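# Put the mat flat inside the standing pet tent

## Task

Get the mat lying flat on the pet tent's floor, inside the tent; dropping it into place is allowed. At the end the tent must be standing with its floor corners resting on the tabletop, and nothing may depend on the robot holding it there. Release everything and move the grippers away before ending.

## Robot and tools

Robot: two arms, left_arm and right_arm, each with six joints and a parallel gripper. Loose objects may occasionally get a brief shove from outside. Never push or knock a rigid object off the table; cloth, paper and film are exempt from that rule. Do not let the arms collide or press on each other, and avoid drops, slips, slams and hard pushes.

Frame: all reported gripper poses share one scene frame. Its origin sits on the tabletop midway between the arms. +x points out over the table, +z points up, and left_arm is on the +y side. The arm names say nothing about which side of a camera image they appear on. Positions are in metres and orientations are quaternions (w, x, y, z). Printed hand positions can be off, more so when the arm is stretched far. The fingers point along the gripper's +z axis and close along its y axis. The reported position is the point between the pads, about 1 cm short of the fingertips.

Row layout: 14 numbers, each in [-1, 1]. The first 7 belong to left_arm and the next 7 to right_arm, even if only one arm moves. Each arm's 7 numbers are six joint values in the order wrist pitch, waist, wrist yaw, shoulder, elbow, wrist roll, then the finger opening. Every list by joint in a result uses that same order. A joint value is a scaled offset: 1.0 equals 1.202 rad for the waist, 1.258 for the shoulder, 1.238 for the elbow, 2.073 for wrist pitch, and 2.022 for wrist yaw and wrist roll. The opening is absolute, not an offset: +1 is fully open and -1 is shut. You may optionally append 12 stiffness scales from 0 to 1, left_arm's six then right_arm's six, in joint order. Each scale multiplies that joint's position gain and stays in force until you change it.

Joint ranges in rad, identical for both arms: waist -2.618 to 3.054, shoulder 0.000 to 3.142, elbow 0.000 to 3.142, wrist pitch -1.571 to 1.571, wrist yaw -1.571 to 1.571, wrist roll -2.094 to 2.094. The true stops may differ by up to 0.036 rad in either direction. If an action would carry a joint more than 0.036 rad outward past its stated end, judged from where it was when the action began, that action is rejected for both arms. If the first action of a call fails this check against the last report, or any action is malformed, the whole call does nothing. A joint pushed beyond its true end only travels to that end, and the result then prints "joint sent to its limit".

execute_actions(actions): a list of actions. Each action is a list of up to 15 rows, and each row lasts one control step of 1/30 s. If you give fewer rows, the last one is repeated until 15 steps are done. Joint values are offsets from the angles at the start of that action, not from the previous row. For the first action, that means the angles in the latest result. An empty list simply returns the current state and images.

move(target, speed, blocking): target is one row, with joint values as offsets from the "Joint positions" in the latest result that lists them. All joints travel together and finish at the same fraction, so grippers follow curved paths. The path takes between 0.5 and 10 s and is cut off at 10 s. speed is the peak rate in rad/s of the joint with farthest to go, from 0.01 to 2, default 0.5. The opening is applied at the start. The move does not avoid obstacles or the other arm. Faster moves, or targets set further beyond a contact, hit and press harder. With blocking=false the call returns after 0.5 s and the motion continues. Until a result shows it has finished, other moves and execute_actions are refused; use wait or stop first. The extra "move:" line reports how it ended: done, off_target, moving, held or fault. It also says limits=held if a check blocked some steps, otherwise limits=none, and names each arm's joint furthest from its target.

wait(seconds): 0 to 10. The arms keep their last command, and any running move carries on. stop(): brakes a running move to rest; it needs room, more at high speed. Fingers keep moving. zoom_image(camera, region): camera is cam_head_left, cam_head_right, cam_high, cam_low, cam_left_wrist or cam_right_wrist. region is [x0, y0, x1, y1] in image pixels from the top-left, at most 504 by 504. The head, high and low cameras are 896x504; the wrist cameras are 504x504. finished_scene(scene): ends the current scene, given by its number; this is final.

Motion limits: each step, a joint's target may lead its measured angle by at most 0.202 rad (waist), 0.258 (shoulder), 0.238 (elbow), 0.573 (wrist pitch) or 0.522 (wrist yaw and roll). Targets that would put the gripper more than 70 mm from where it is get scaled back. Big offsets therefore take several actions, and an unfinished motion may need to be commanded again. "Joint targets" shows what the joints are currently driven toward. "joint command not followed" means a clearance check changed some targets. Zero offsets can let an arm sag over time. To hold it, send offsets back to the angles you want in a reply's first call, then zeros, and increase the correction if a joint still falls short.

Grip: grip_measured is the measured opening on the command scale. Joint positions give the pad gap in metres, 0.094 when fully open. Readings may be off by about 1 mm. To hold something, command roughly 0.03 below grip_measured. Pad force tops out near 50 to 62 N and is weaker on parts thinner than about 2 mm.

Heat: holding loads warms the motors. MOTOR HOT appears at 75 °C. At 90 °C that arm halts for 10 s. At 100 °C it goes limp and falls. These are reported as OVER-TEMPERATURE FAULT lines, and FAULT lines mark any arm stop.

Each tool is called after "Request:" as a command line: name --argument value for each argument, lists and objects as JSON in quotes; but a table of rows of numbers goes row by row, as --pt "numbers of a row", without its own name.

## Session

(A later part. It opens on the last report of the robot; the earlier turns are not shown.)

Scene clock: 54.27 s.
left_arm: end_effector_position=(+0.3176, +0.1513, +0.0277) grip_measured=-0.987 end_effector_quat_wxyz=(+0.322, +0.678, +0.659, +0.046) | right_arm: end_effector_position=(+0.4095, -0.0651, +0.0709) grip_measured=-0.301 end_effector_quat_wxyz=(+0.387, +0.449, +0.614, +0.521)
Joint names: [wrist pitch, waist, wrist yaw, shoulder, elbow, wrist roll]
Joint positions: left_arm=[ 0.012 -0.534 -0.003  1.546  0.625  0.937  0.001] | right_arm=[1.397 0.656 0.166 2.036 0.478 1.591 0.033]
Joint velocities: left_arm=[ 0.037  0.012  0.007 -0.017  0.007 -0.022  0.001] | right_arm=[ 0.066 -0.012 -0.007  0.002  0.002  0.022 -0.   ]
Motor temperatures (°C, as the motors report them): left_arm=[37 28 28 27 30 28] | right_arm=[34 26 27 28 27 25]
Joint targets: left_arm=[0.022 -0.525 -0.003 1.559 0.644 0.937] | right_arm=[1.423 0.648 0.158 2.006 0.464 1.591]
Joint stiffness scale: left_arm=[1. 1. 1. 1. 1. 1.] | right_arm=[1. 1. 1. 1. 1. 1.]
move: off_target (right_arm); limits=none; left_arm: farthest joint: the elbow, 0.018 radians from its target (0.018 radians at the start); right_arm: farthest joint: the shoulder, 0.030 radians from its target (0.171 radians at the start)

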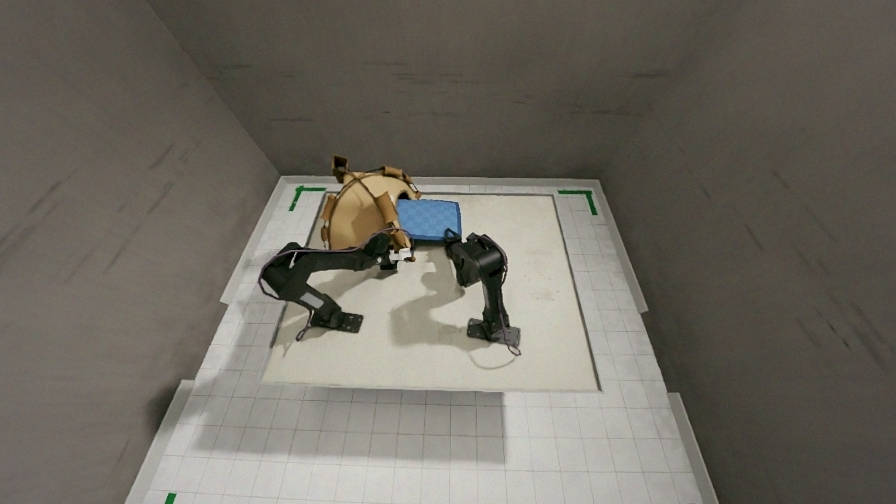

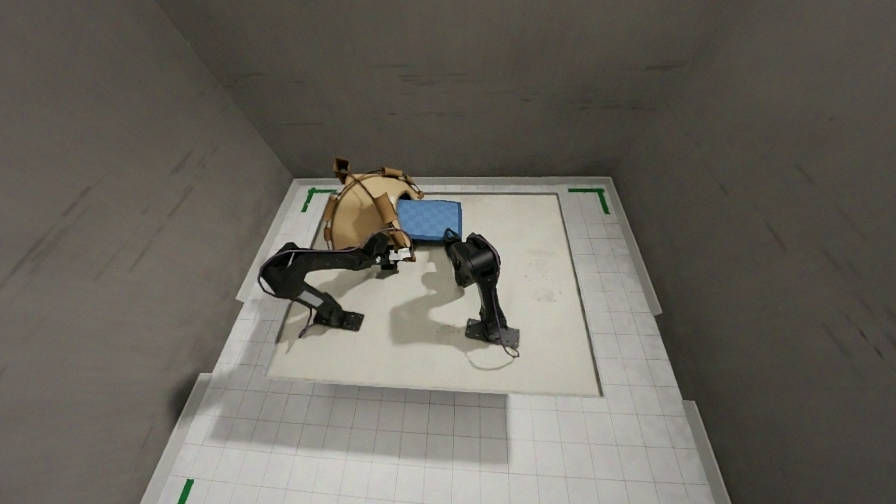

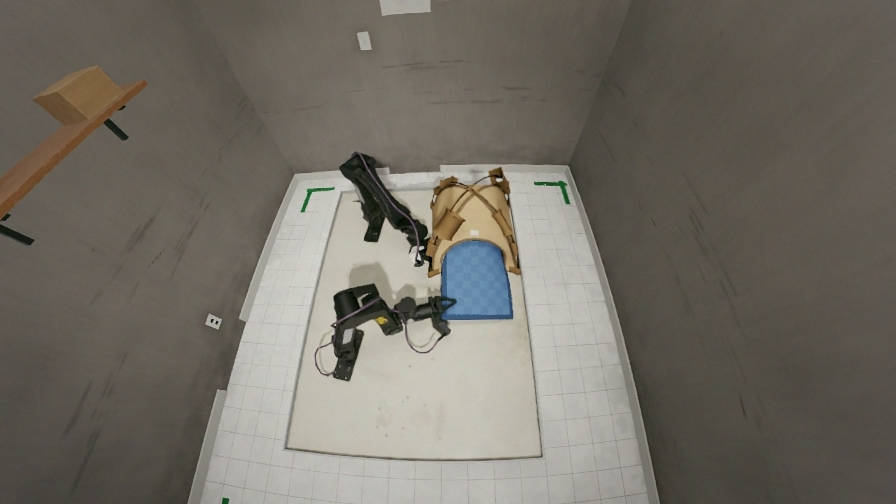

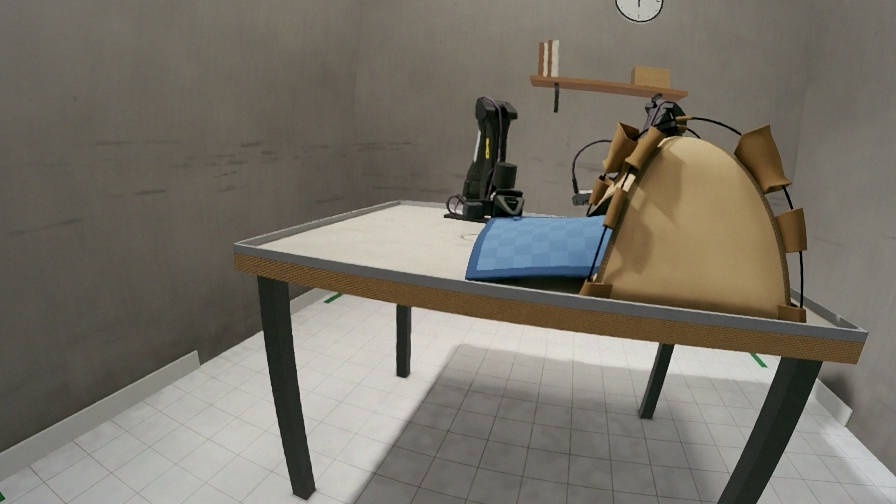

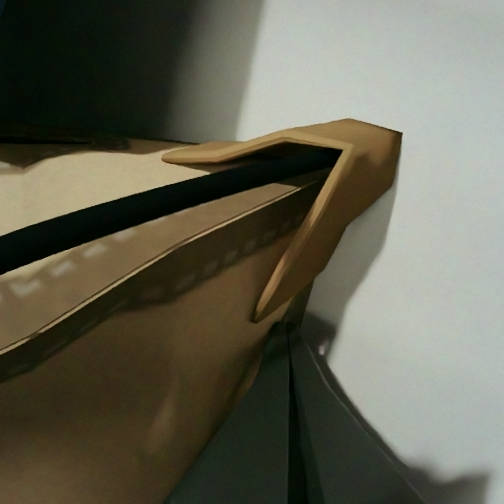

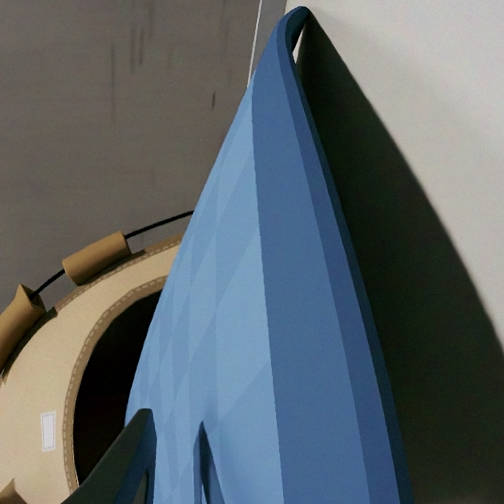

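Request:
move --target '[0.005,0.008,0,0.01,0.015,0,-1,-0.15,-0.363,-0.502,0.005,0.175,-0.116,-0.3]' --speed 0.6

Request:
zoom_image --camera "cam_high" --region '[380,170,560,380]'

Scene clock: 57.43 s.
left_arm: end_effector_position=(+0.3176, +0.1513, +0.0277) grip_measured=-0.987 end_effector_quat_wxyz=(+0.322, +0.678, +0.659, +0.046) | right_arm: end_effector_position=(+0.4224, -0.0906, +0.0727) grip_measured=-0.301 end_effector_quat_wxyz=(+0.206, +0.262, +0.725, +0.603)
Joint names: [wrist pitch, waist, wrist yaw, shoulder, elbow, wrist roll]
Joint positions: left_arm=[ 0.012 -0.534 -0.003  1.546  0.625  0.937  0.001] | right_arm=[ 1.084  0.227 -0.837  2.036  0.666  1.373  0.033]
Joint velocities: left_arm=[ 0.022 -0.002 -0.022  0.007 -0.002 -0.051 -0.   ] | right_arm=[-0.007 -0.012  0.007 -0.007 -0.017  0.022 -0.001]
Motor temperatures (°C, as the motors report them): left_arm=[37 28 28 27 30 28] | right_arm=[34 26 27 28 28 25]
Joint targets: left_arm=[0.022 -0.525 -0.003 1.559 0.644 0.937] | right_arm=[1.086 0.220 -0.850 2.042 0.695 1.356]
Joint stiffness scale: left_arm=[1. 1. 1. 1. 1. 1.] | right_arm=[1. 1. 1. 1. 1. 1.]
move: off_target (right_arm); limits=none; left_arm: farthest joint: the elbow, 0.018 radians from its target (0.018 radians at the start); right_arm: farthest joint: the elbow, 0.029 radians from its target (0.216 radians at the start)

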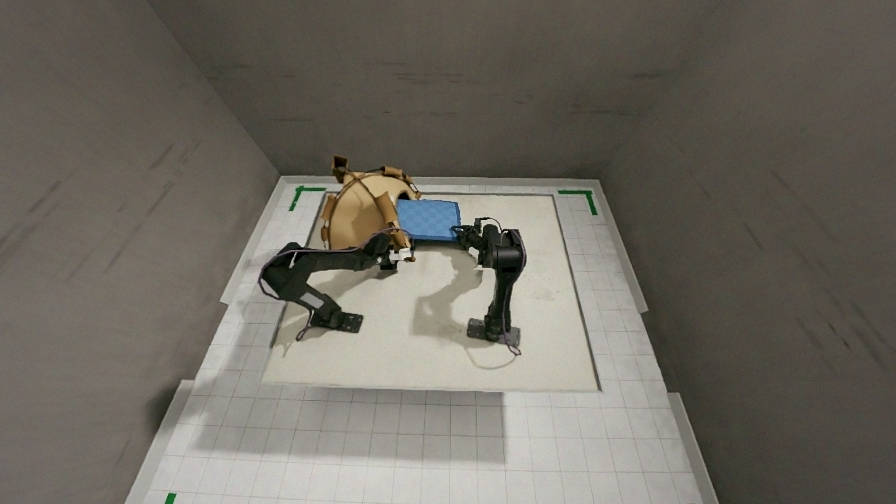

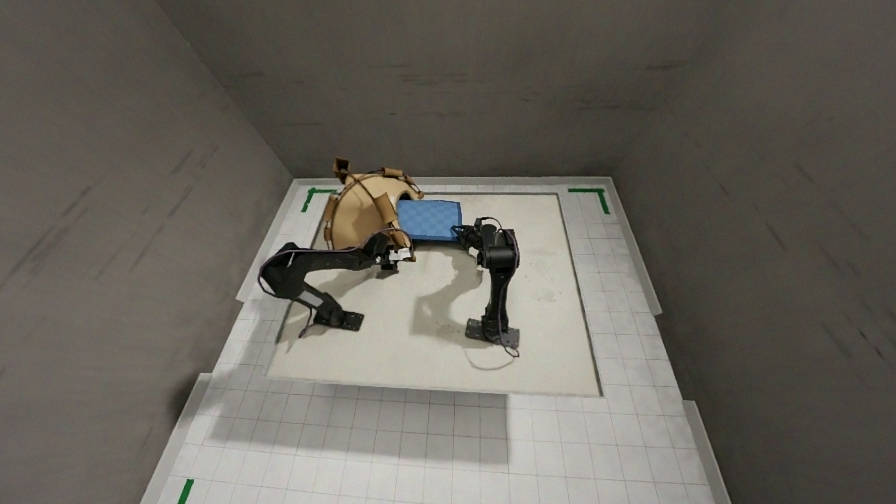

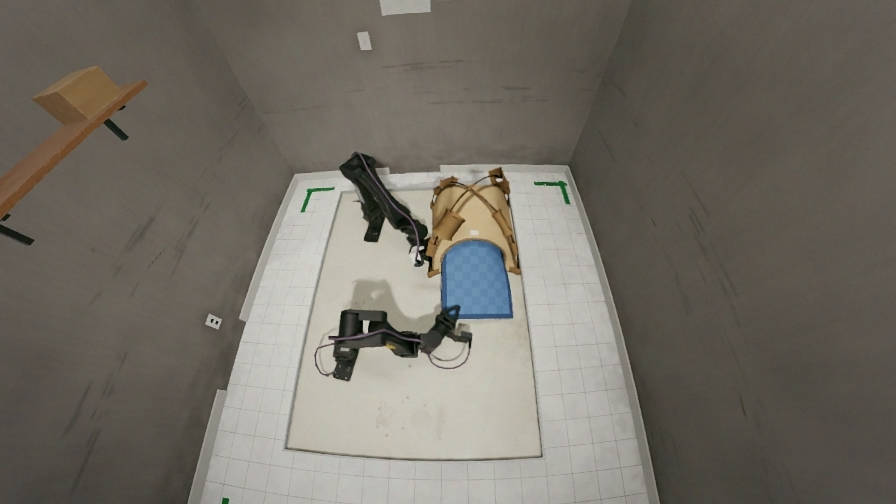

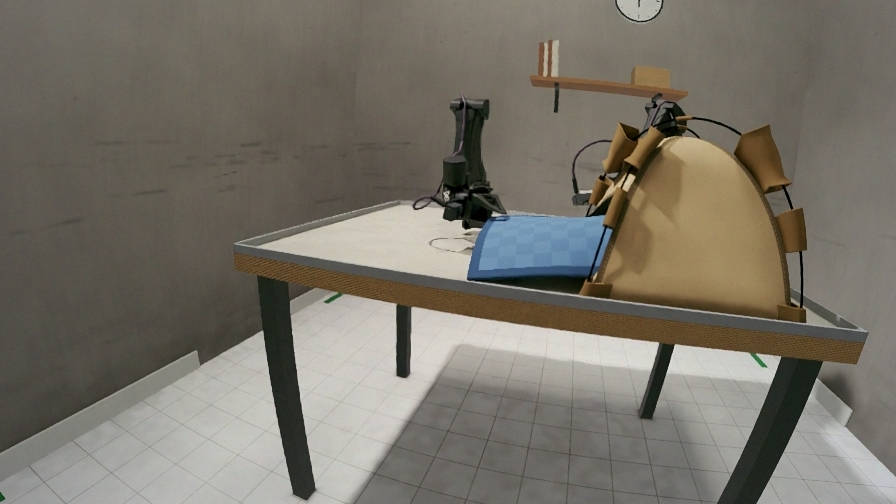

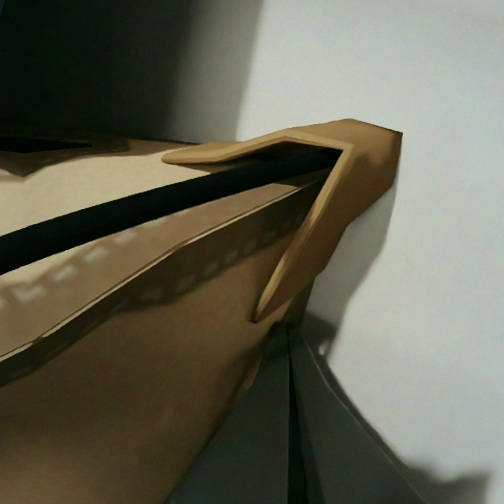

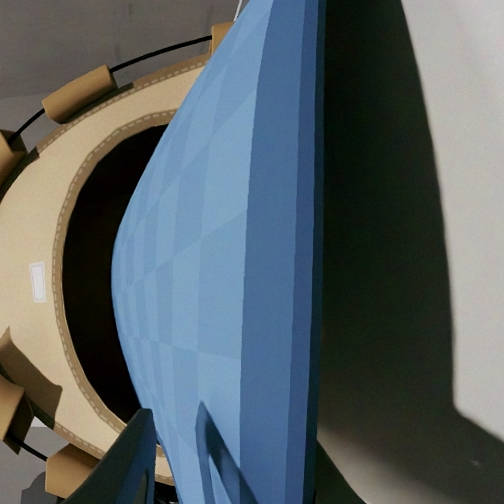

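Region (380, 170, 560, 380) of cam_high's 896x504 image, scaled by 2.400, with more detail than that image has; it fills the left 432 columns of this view, and the rest is white.

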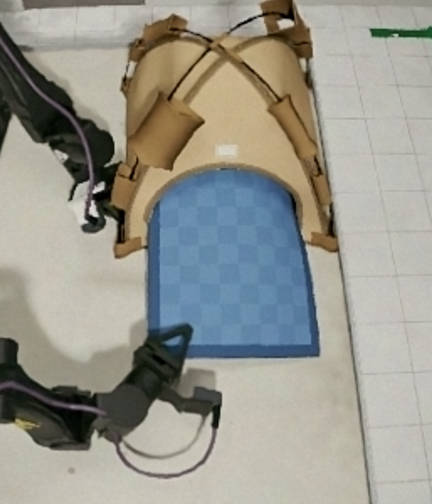

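Request:
move --target '[0.005,0.008,0,0.01,0.015,0,-1,-0.493,-0.073,-0.183,0.274,0.755,-0.26,-0.3]' --speed 0.5

Request:
zoom_image --camera "cam_high" --region '[380,170,560,380]'

Scene clock: 60.97 s.
left_arm: end_effector_position=(+0.3176, +0.1513, +0.0277) grip_measured=-0.987 end_effector_quat_wxyz=(+0.322, +0.678, +0.659, +0.046) | right_arm: end_effector_position=(+0.5297, -0.0958, +0.0694) grip_measured=-0.301 end_effector_quat_wxyz=(+0.098, +0.132, +0.782, +0.602)
Joint names: [wrist pitch, waist, wrist yaw, shoulder, elbow, wrist roll]
Joint positions: left_arm=[ 0.012 -0.534 -0.003  1.546  0.625  0.937  0.001] | right_arm=[ 0.064  0.147 -1.185  2.382  1.567  0.863  0.033]
Joint velocities: left_arm=[ 0.007  0.002  0.066 -0.007 -0.002  0.022  0.   ] | right_arm=[-0.051  0.002  0.007 -0.012 -0.002 -0.037 -0.002]
Motor temperatures (°C, as the motors report them): left_arm=[37 28 28 27 30 28] | right_arm=[34 26 27 29 28 25]
Joint targets: left_arm=[0.022 -0.525 -0.003 1.559 0.644 0.937] | right_arm=[0.062 0.139 -1.207 2.381 1.601 0.847]
Joint stiffness scale: left_arm=[1. 1. 1. 1. 1. 1.] | right_arm=[1. 1. 1. 1. 1. 1.]
move: off_target (right_arm); limits=none; left_arm: farthest joint: the elbow, 0.018 radians from its target (0.018 radians at the start); right_arm: farthest joint: the elbow, 0.034 radians from its target (0.935 radians at the start)

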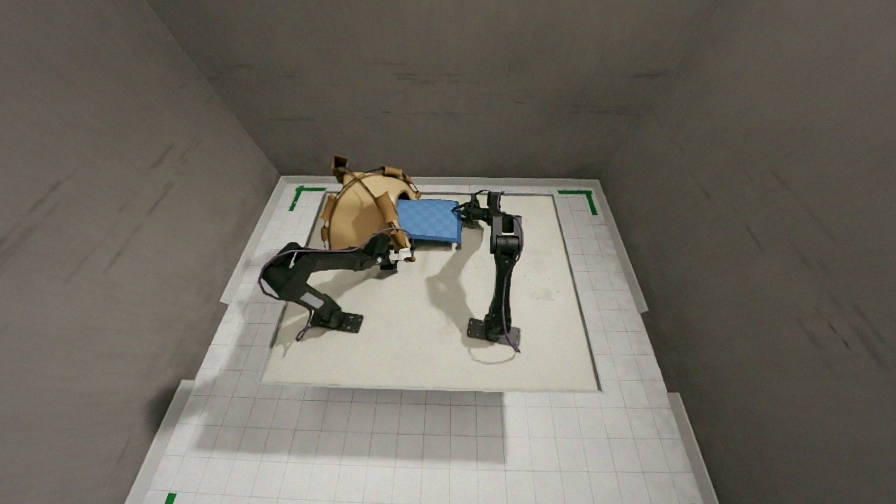

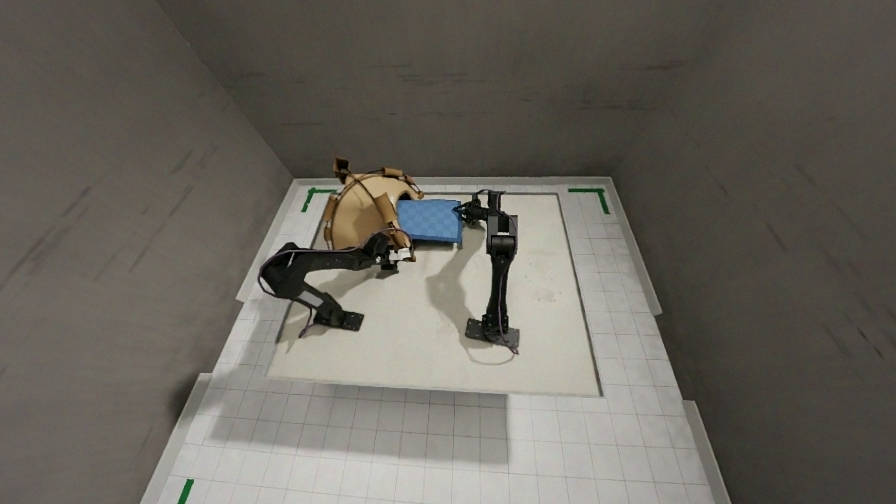

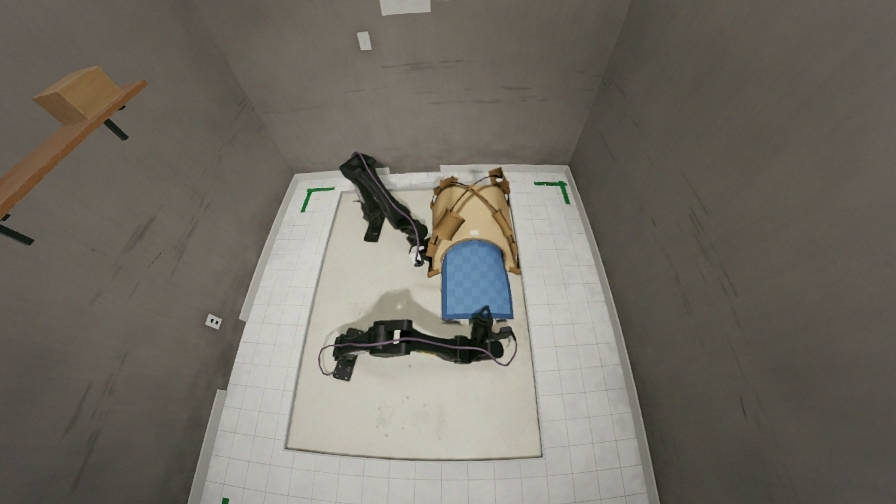

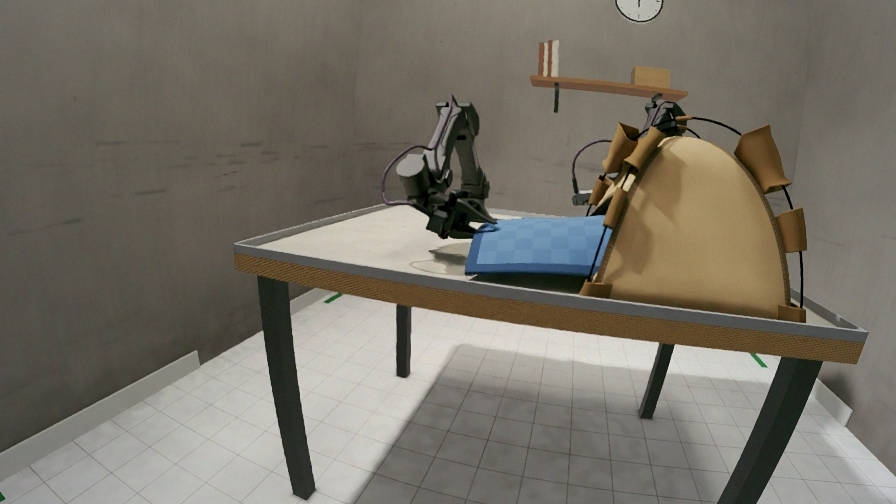

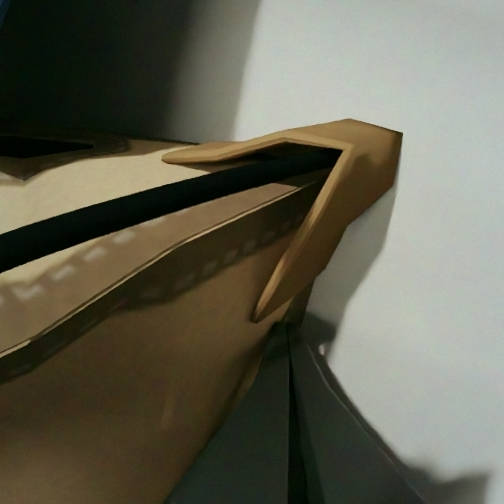

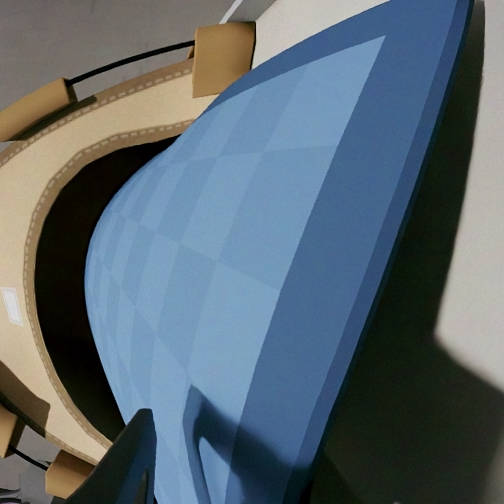

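Region (380, 170, 560, 380) of cam_high's 896x504 image, scaled by 2.400, with more detail than that image has; it fills the left 432 columns of this view, and the rest is white.

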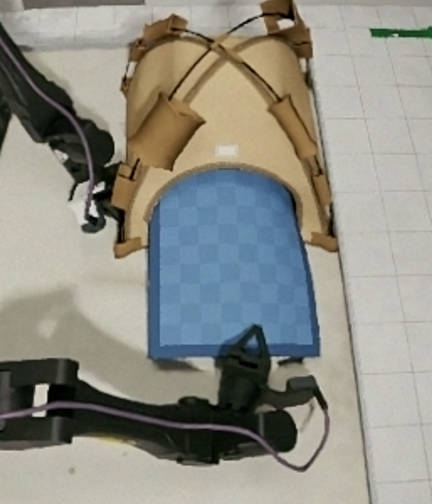

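Request:
move --target '[0.005,0.008,0,0.01,0.015,0,-1,0,0,0,0,0.02,0.1,-0.93]'

Request:
move --target '[0.005,0.008,0,0.01,0.015,0,-1,0.154,0.248,0.117,-0.06,-0.035,0.168,-0.93]' --speed 0.2

Request:
zoom_image --camera "cam_high" --region '[380,170,560,380]'

Scene clock: 62.83 s.
left_arm: end_effector_position=(+0.3176, +0.1513, +0.0277) grip_measured=-0.987 end_effector_quat_wxyz=(+0.322, +0.678, +0.659, +0.046) | right_arm: end_effector_position=(+0.5299, -0.0959, +0.0691) grip_measured=-0.894 end_effector_quat_wxyz=(+0.038, +0.210, +0.765, +0.608)
Joint names: [wrist pitch, waist, wrist yaw, shoulder, elbow, wrist roll]
Joint positions: left_arm=[ 0.012 -0.534 -0.003  1.546  0.625  0.937  0.001] | right_arm=[ 0.064  0.147 -1.183  2.382  1.567  1.062  0.005]
Joint velocities: left_arm=[ 0.022 -0.002  0.022  0.012  0.002 -0.037 -0.001] | right_arm=[ 0.022  0.002  0.007 -0.007 -0.007 -0.022 -0.   ]
Motor temperatures (°C, as the motors report them): left_arm=[37 28 28 27 30 28] | right_arm=[34 26 27 29 28 25]
Joint targets: left_arm=[0.022 -0.525 -0.003 1.559 0.644 0.937] | right_arm=[0.064 0.147 -1.185 2.382 1.592 1.066]
Joint stiffness scale: left_arm=[1. 1. 1. 1. 1. 1.] | right_arm=[1. 1. 1. 1. 1. 1.]
move: off_target (right_arm); limits=none; left_arm: farthest joint: the elbow, 0.018 radians from its target (0.018 radians at the start); right_arm: farthest joint: the elbow, 0.025 radians from its target (0.025 radians at the start)

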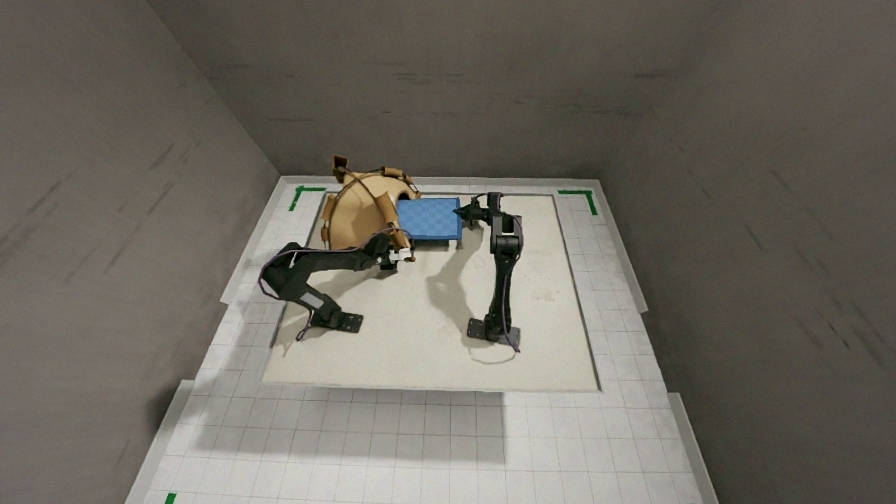

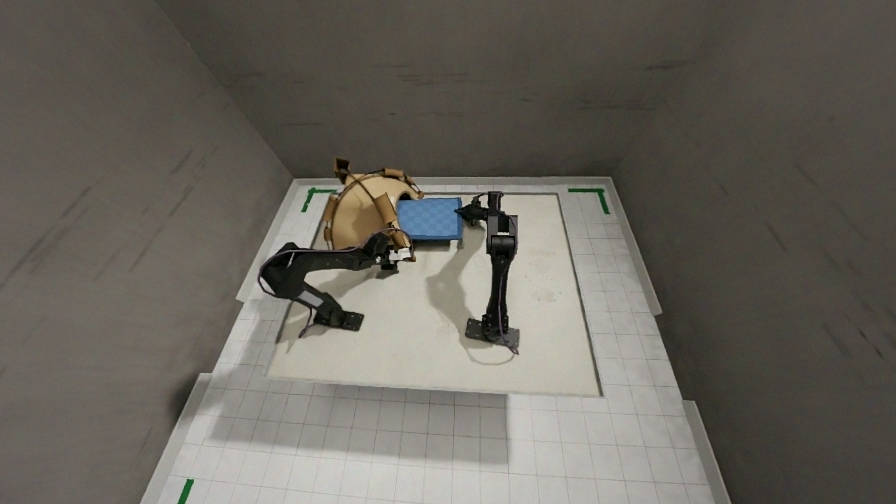

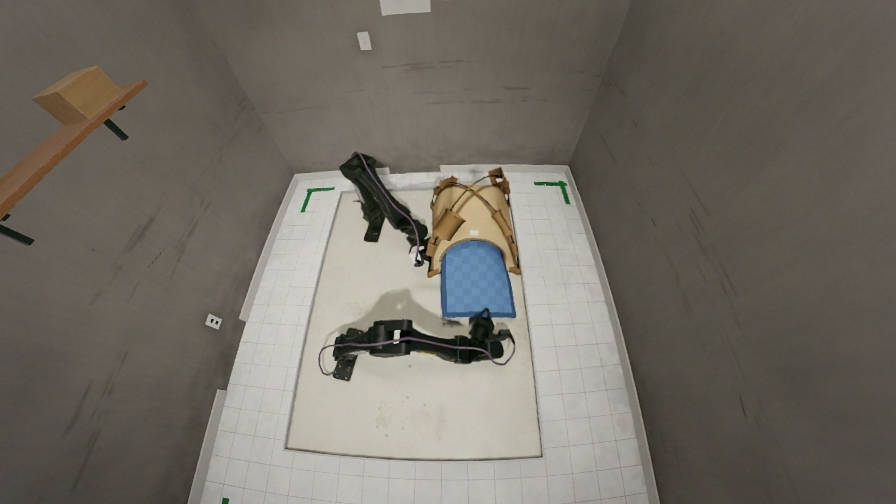

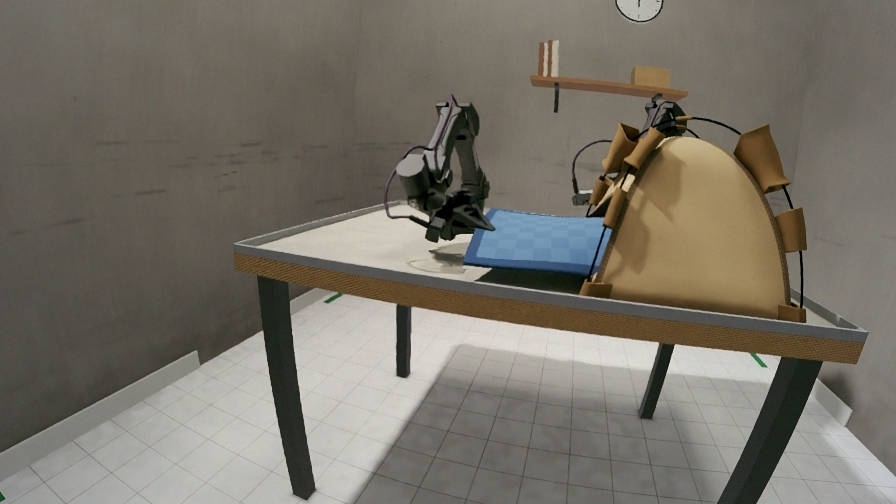

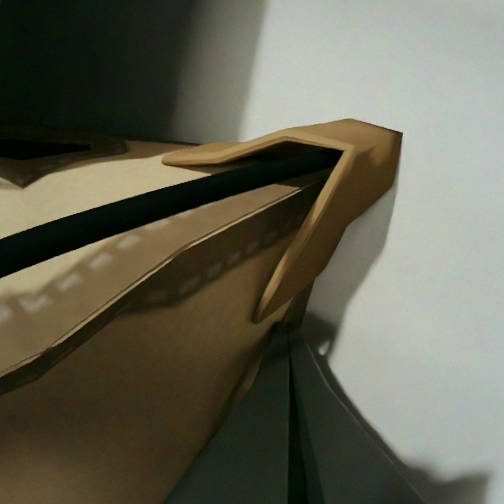

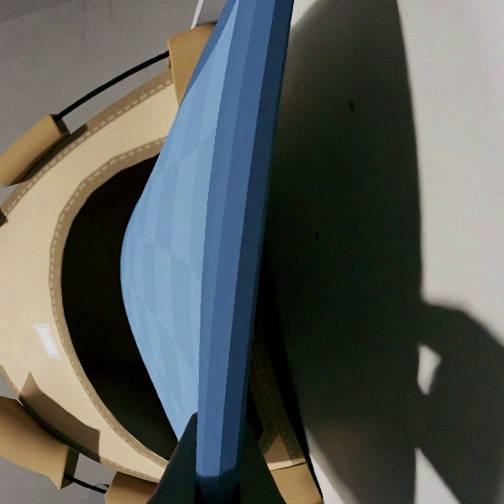

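Scene clock: 65.17 s.
left_arm: end_effector_position=(+0.3175, +0.1522, +0.0273) grip_measured=-0.987 end_effector_quat_wxyz=(+0.320, +0.678, +0.660, +0.047) | right_arm: end_effector_position=(+0.5220, +0.0396, +0.0982) grip_measured=-0.894 end_effector_quat_wxyz=(+0.041, +0.207, +0.763, +0.611)
Joint names: [wrist pitch, waist, wrist yaw, shoulder, elbow, wrist roll]
Joint positions: left_arm=[ 0.009 -0.534 -0.007  1.546  0.625  0.937  0.001] | right_arm=[ 0.363  0.432 -0.948  2.341  1.535  1.4    0.005]
Joint velocities: left_arm=[-0.037 -0.002  0.022 -0.007 -0.002 -0.037  0.001] | right_arm=[ 0.007 -0.012  0.037  0.002 -0.007 -0.022  0.   ]
Motor temperatures (°C, as the motors report them): left_arm=[38 28 28 27 30 28] | right_arm=[34 26 27 29 28 25]
Joint targets: left_arm=[0.022 -0.525 -0.003 1.559 0.644 0.937] | right_arm=[0.383 0.445 -0.947 2.307 1.524 1.402]
Joint stiffness scale: left_arm=[1. 1. 1. 1. 1. 1.] | right_arm=[1. 1. 1. 1. 1. 1.]
move: off_target (right_arm); limits=none; left_arm: farthest joint: the elbow, 0.018 radians from its target (0.018 radians at the start); right_arm: farthest joint: the shoulder, 0.034 radians from its target (0.076 radians at the start)

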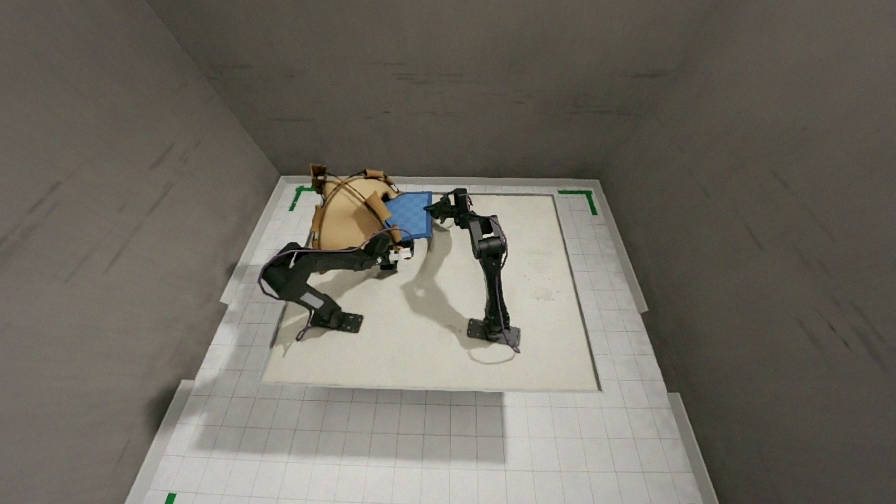

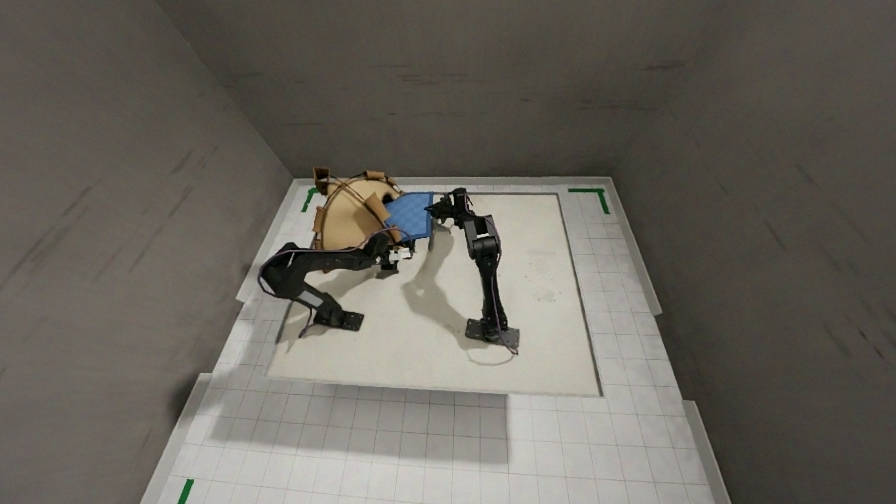

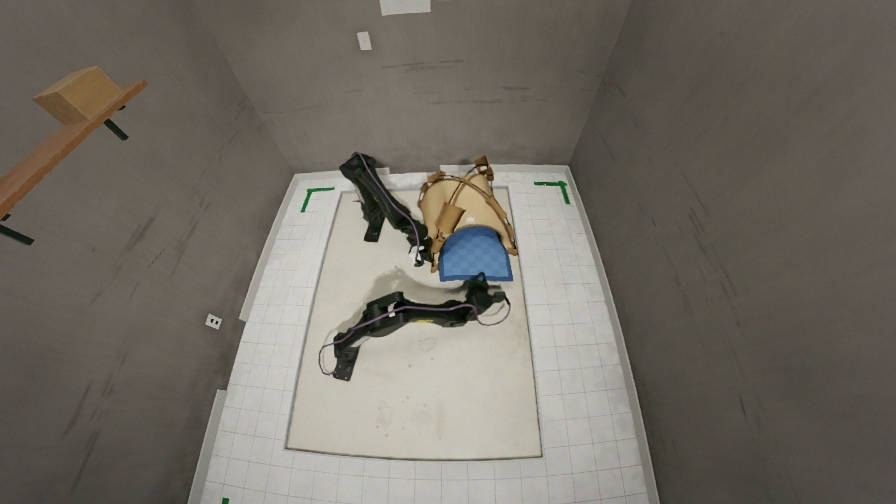

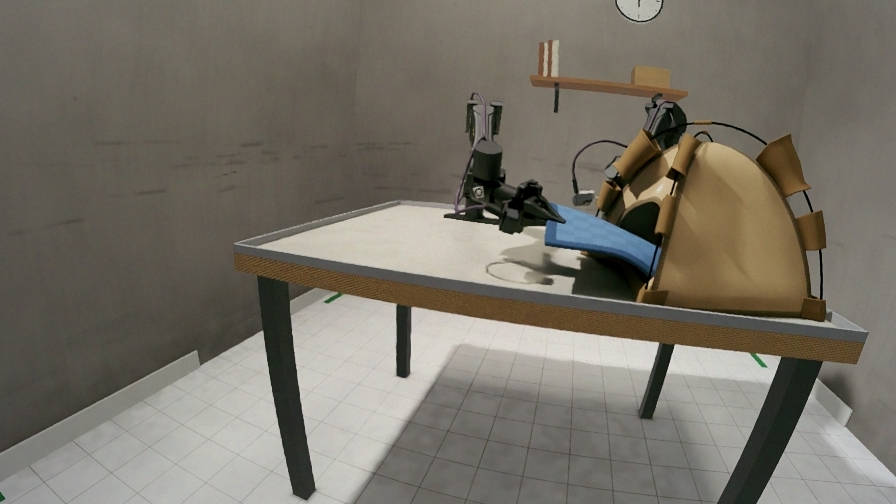

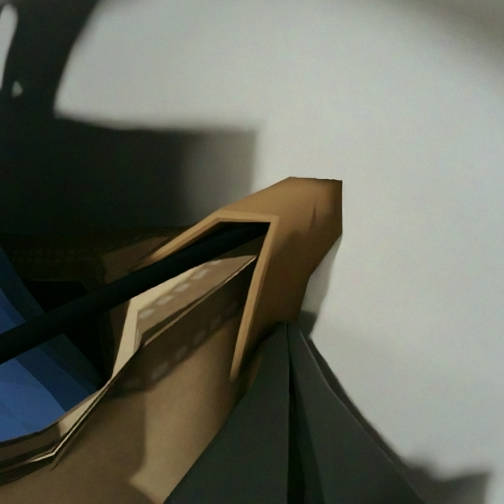

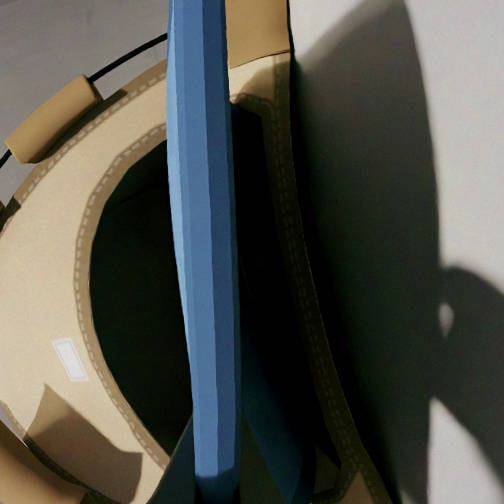

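Region (380, 170, 560, 380) of cam_high's 896x504 image, scaled by 2.400, with more detail than that image has; it fills the left 432 columns of this view, and the rest is white.

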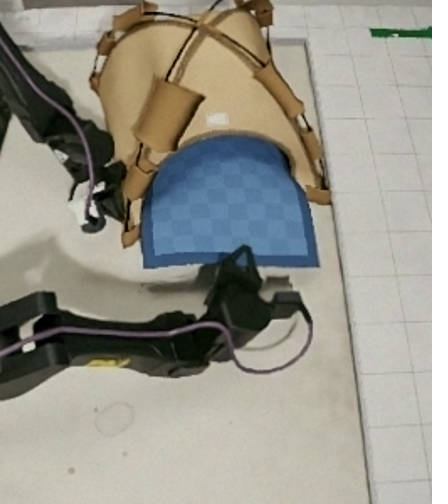

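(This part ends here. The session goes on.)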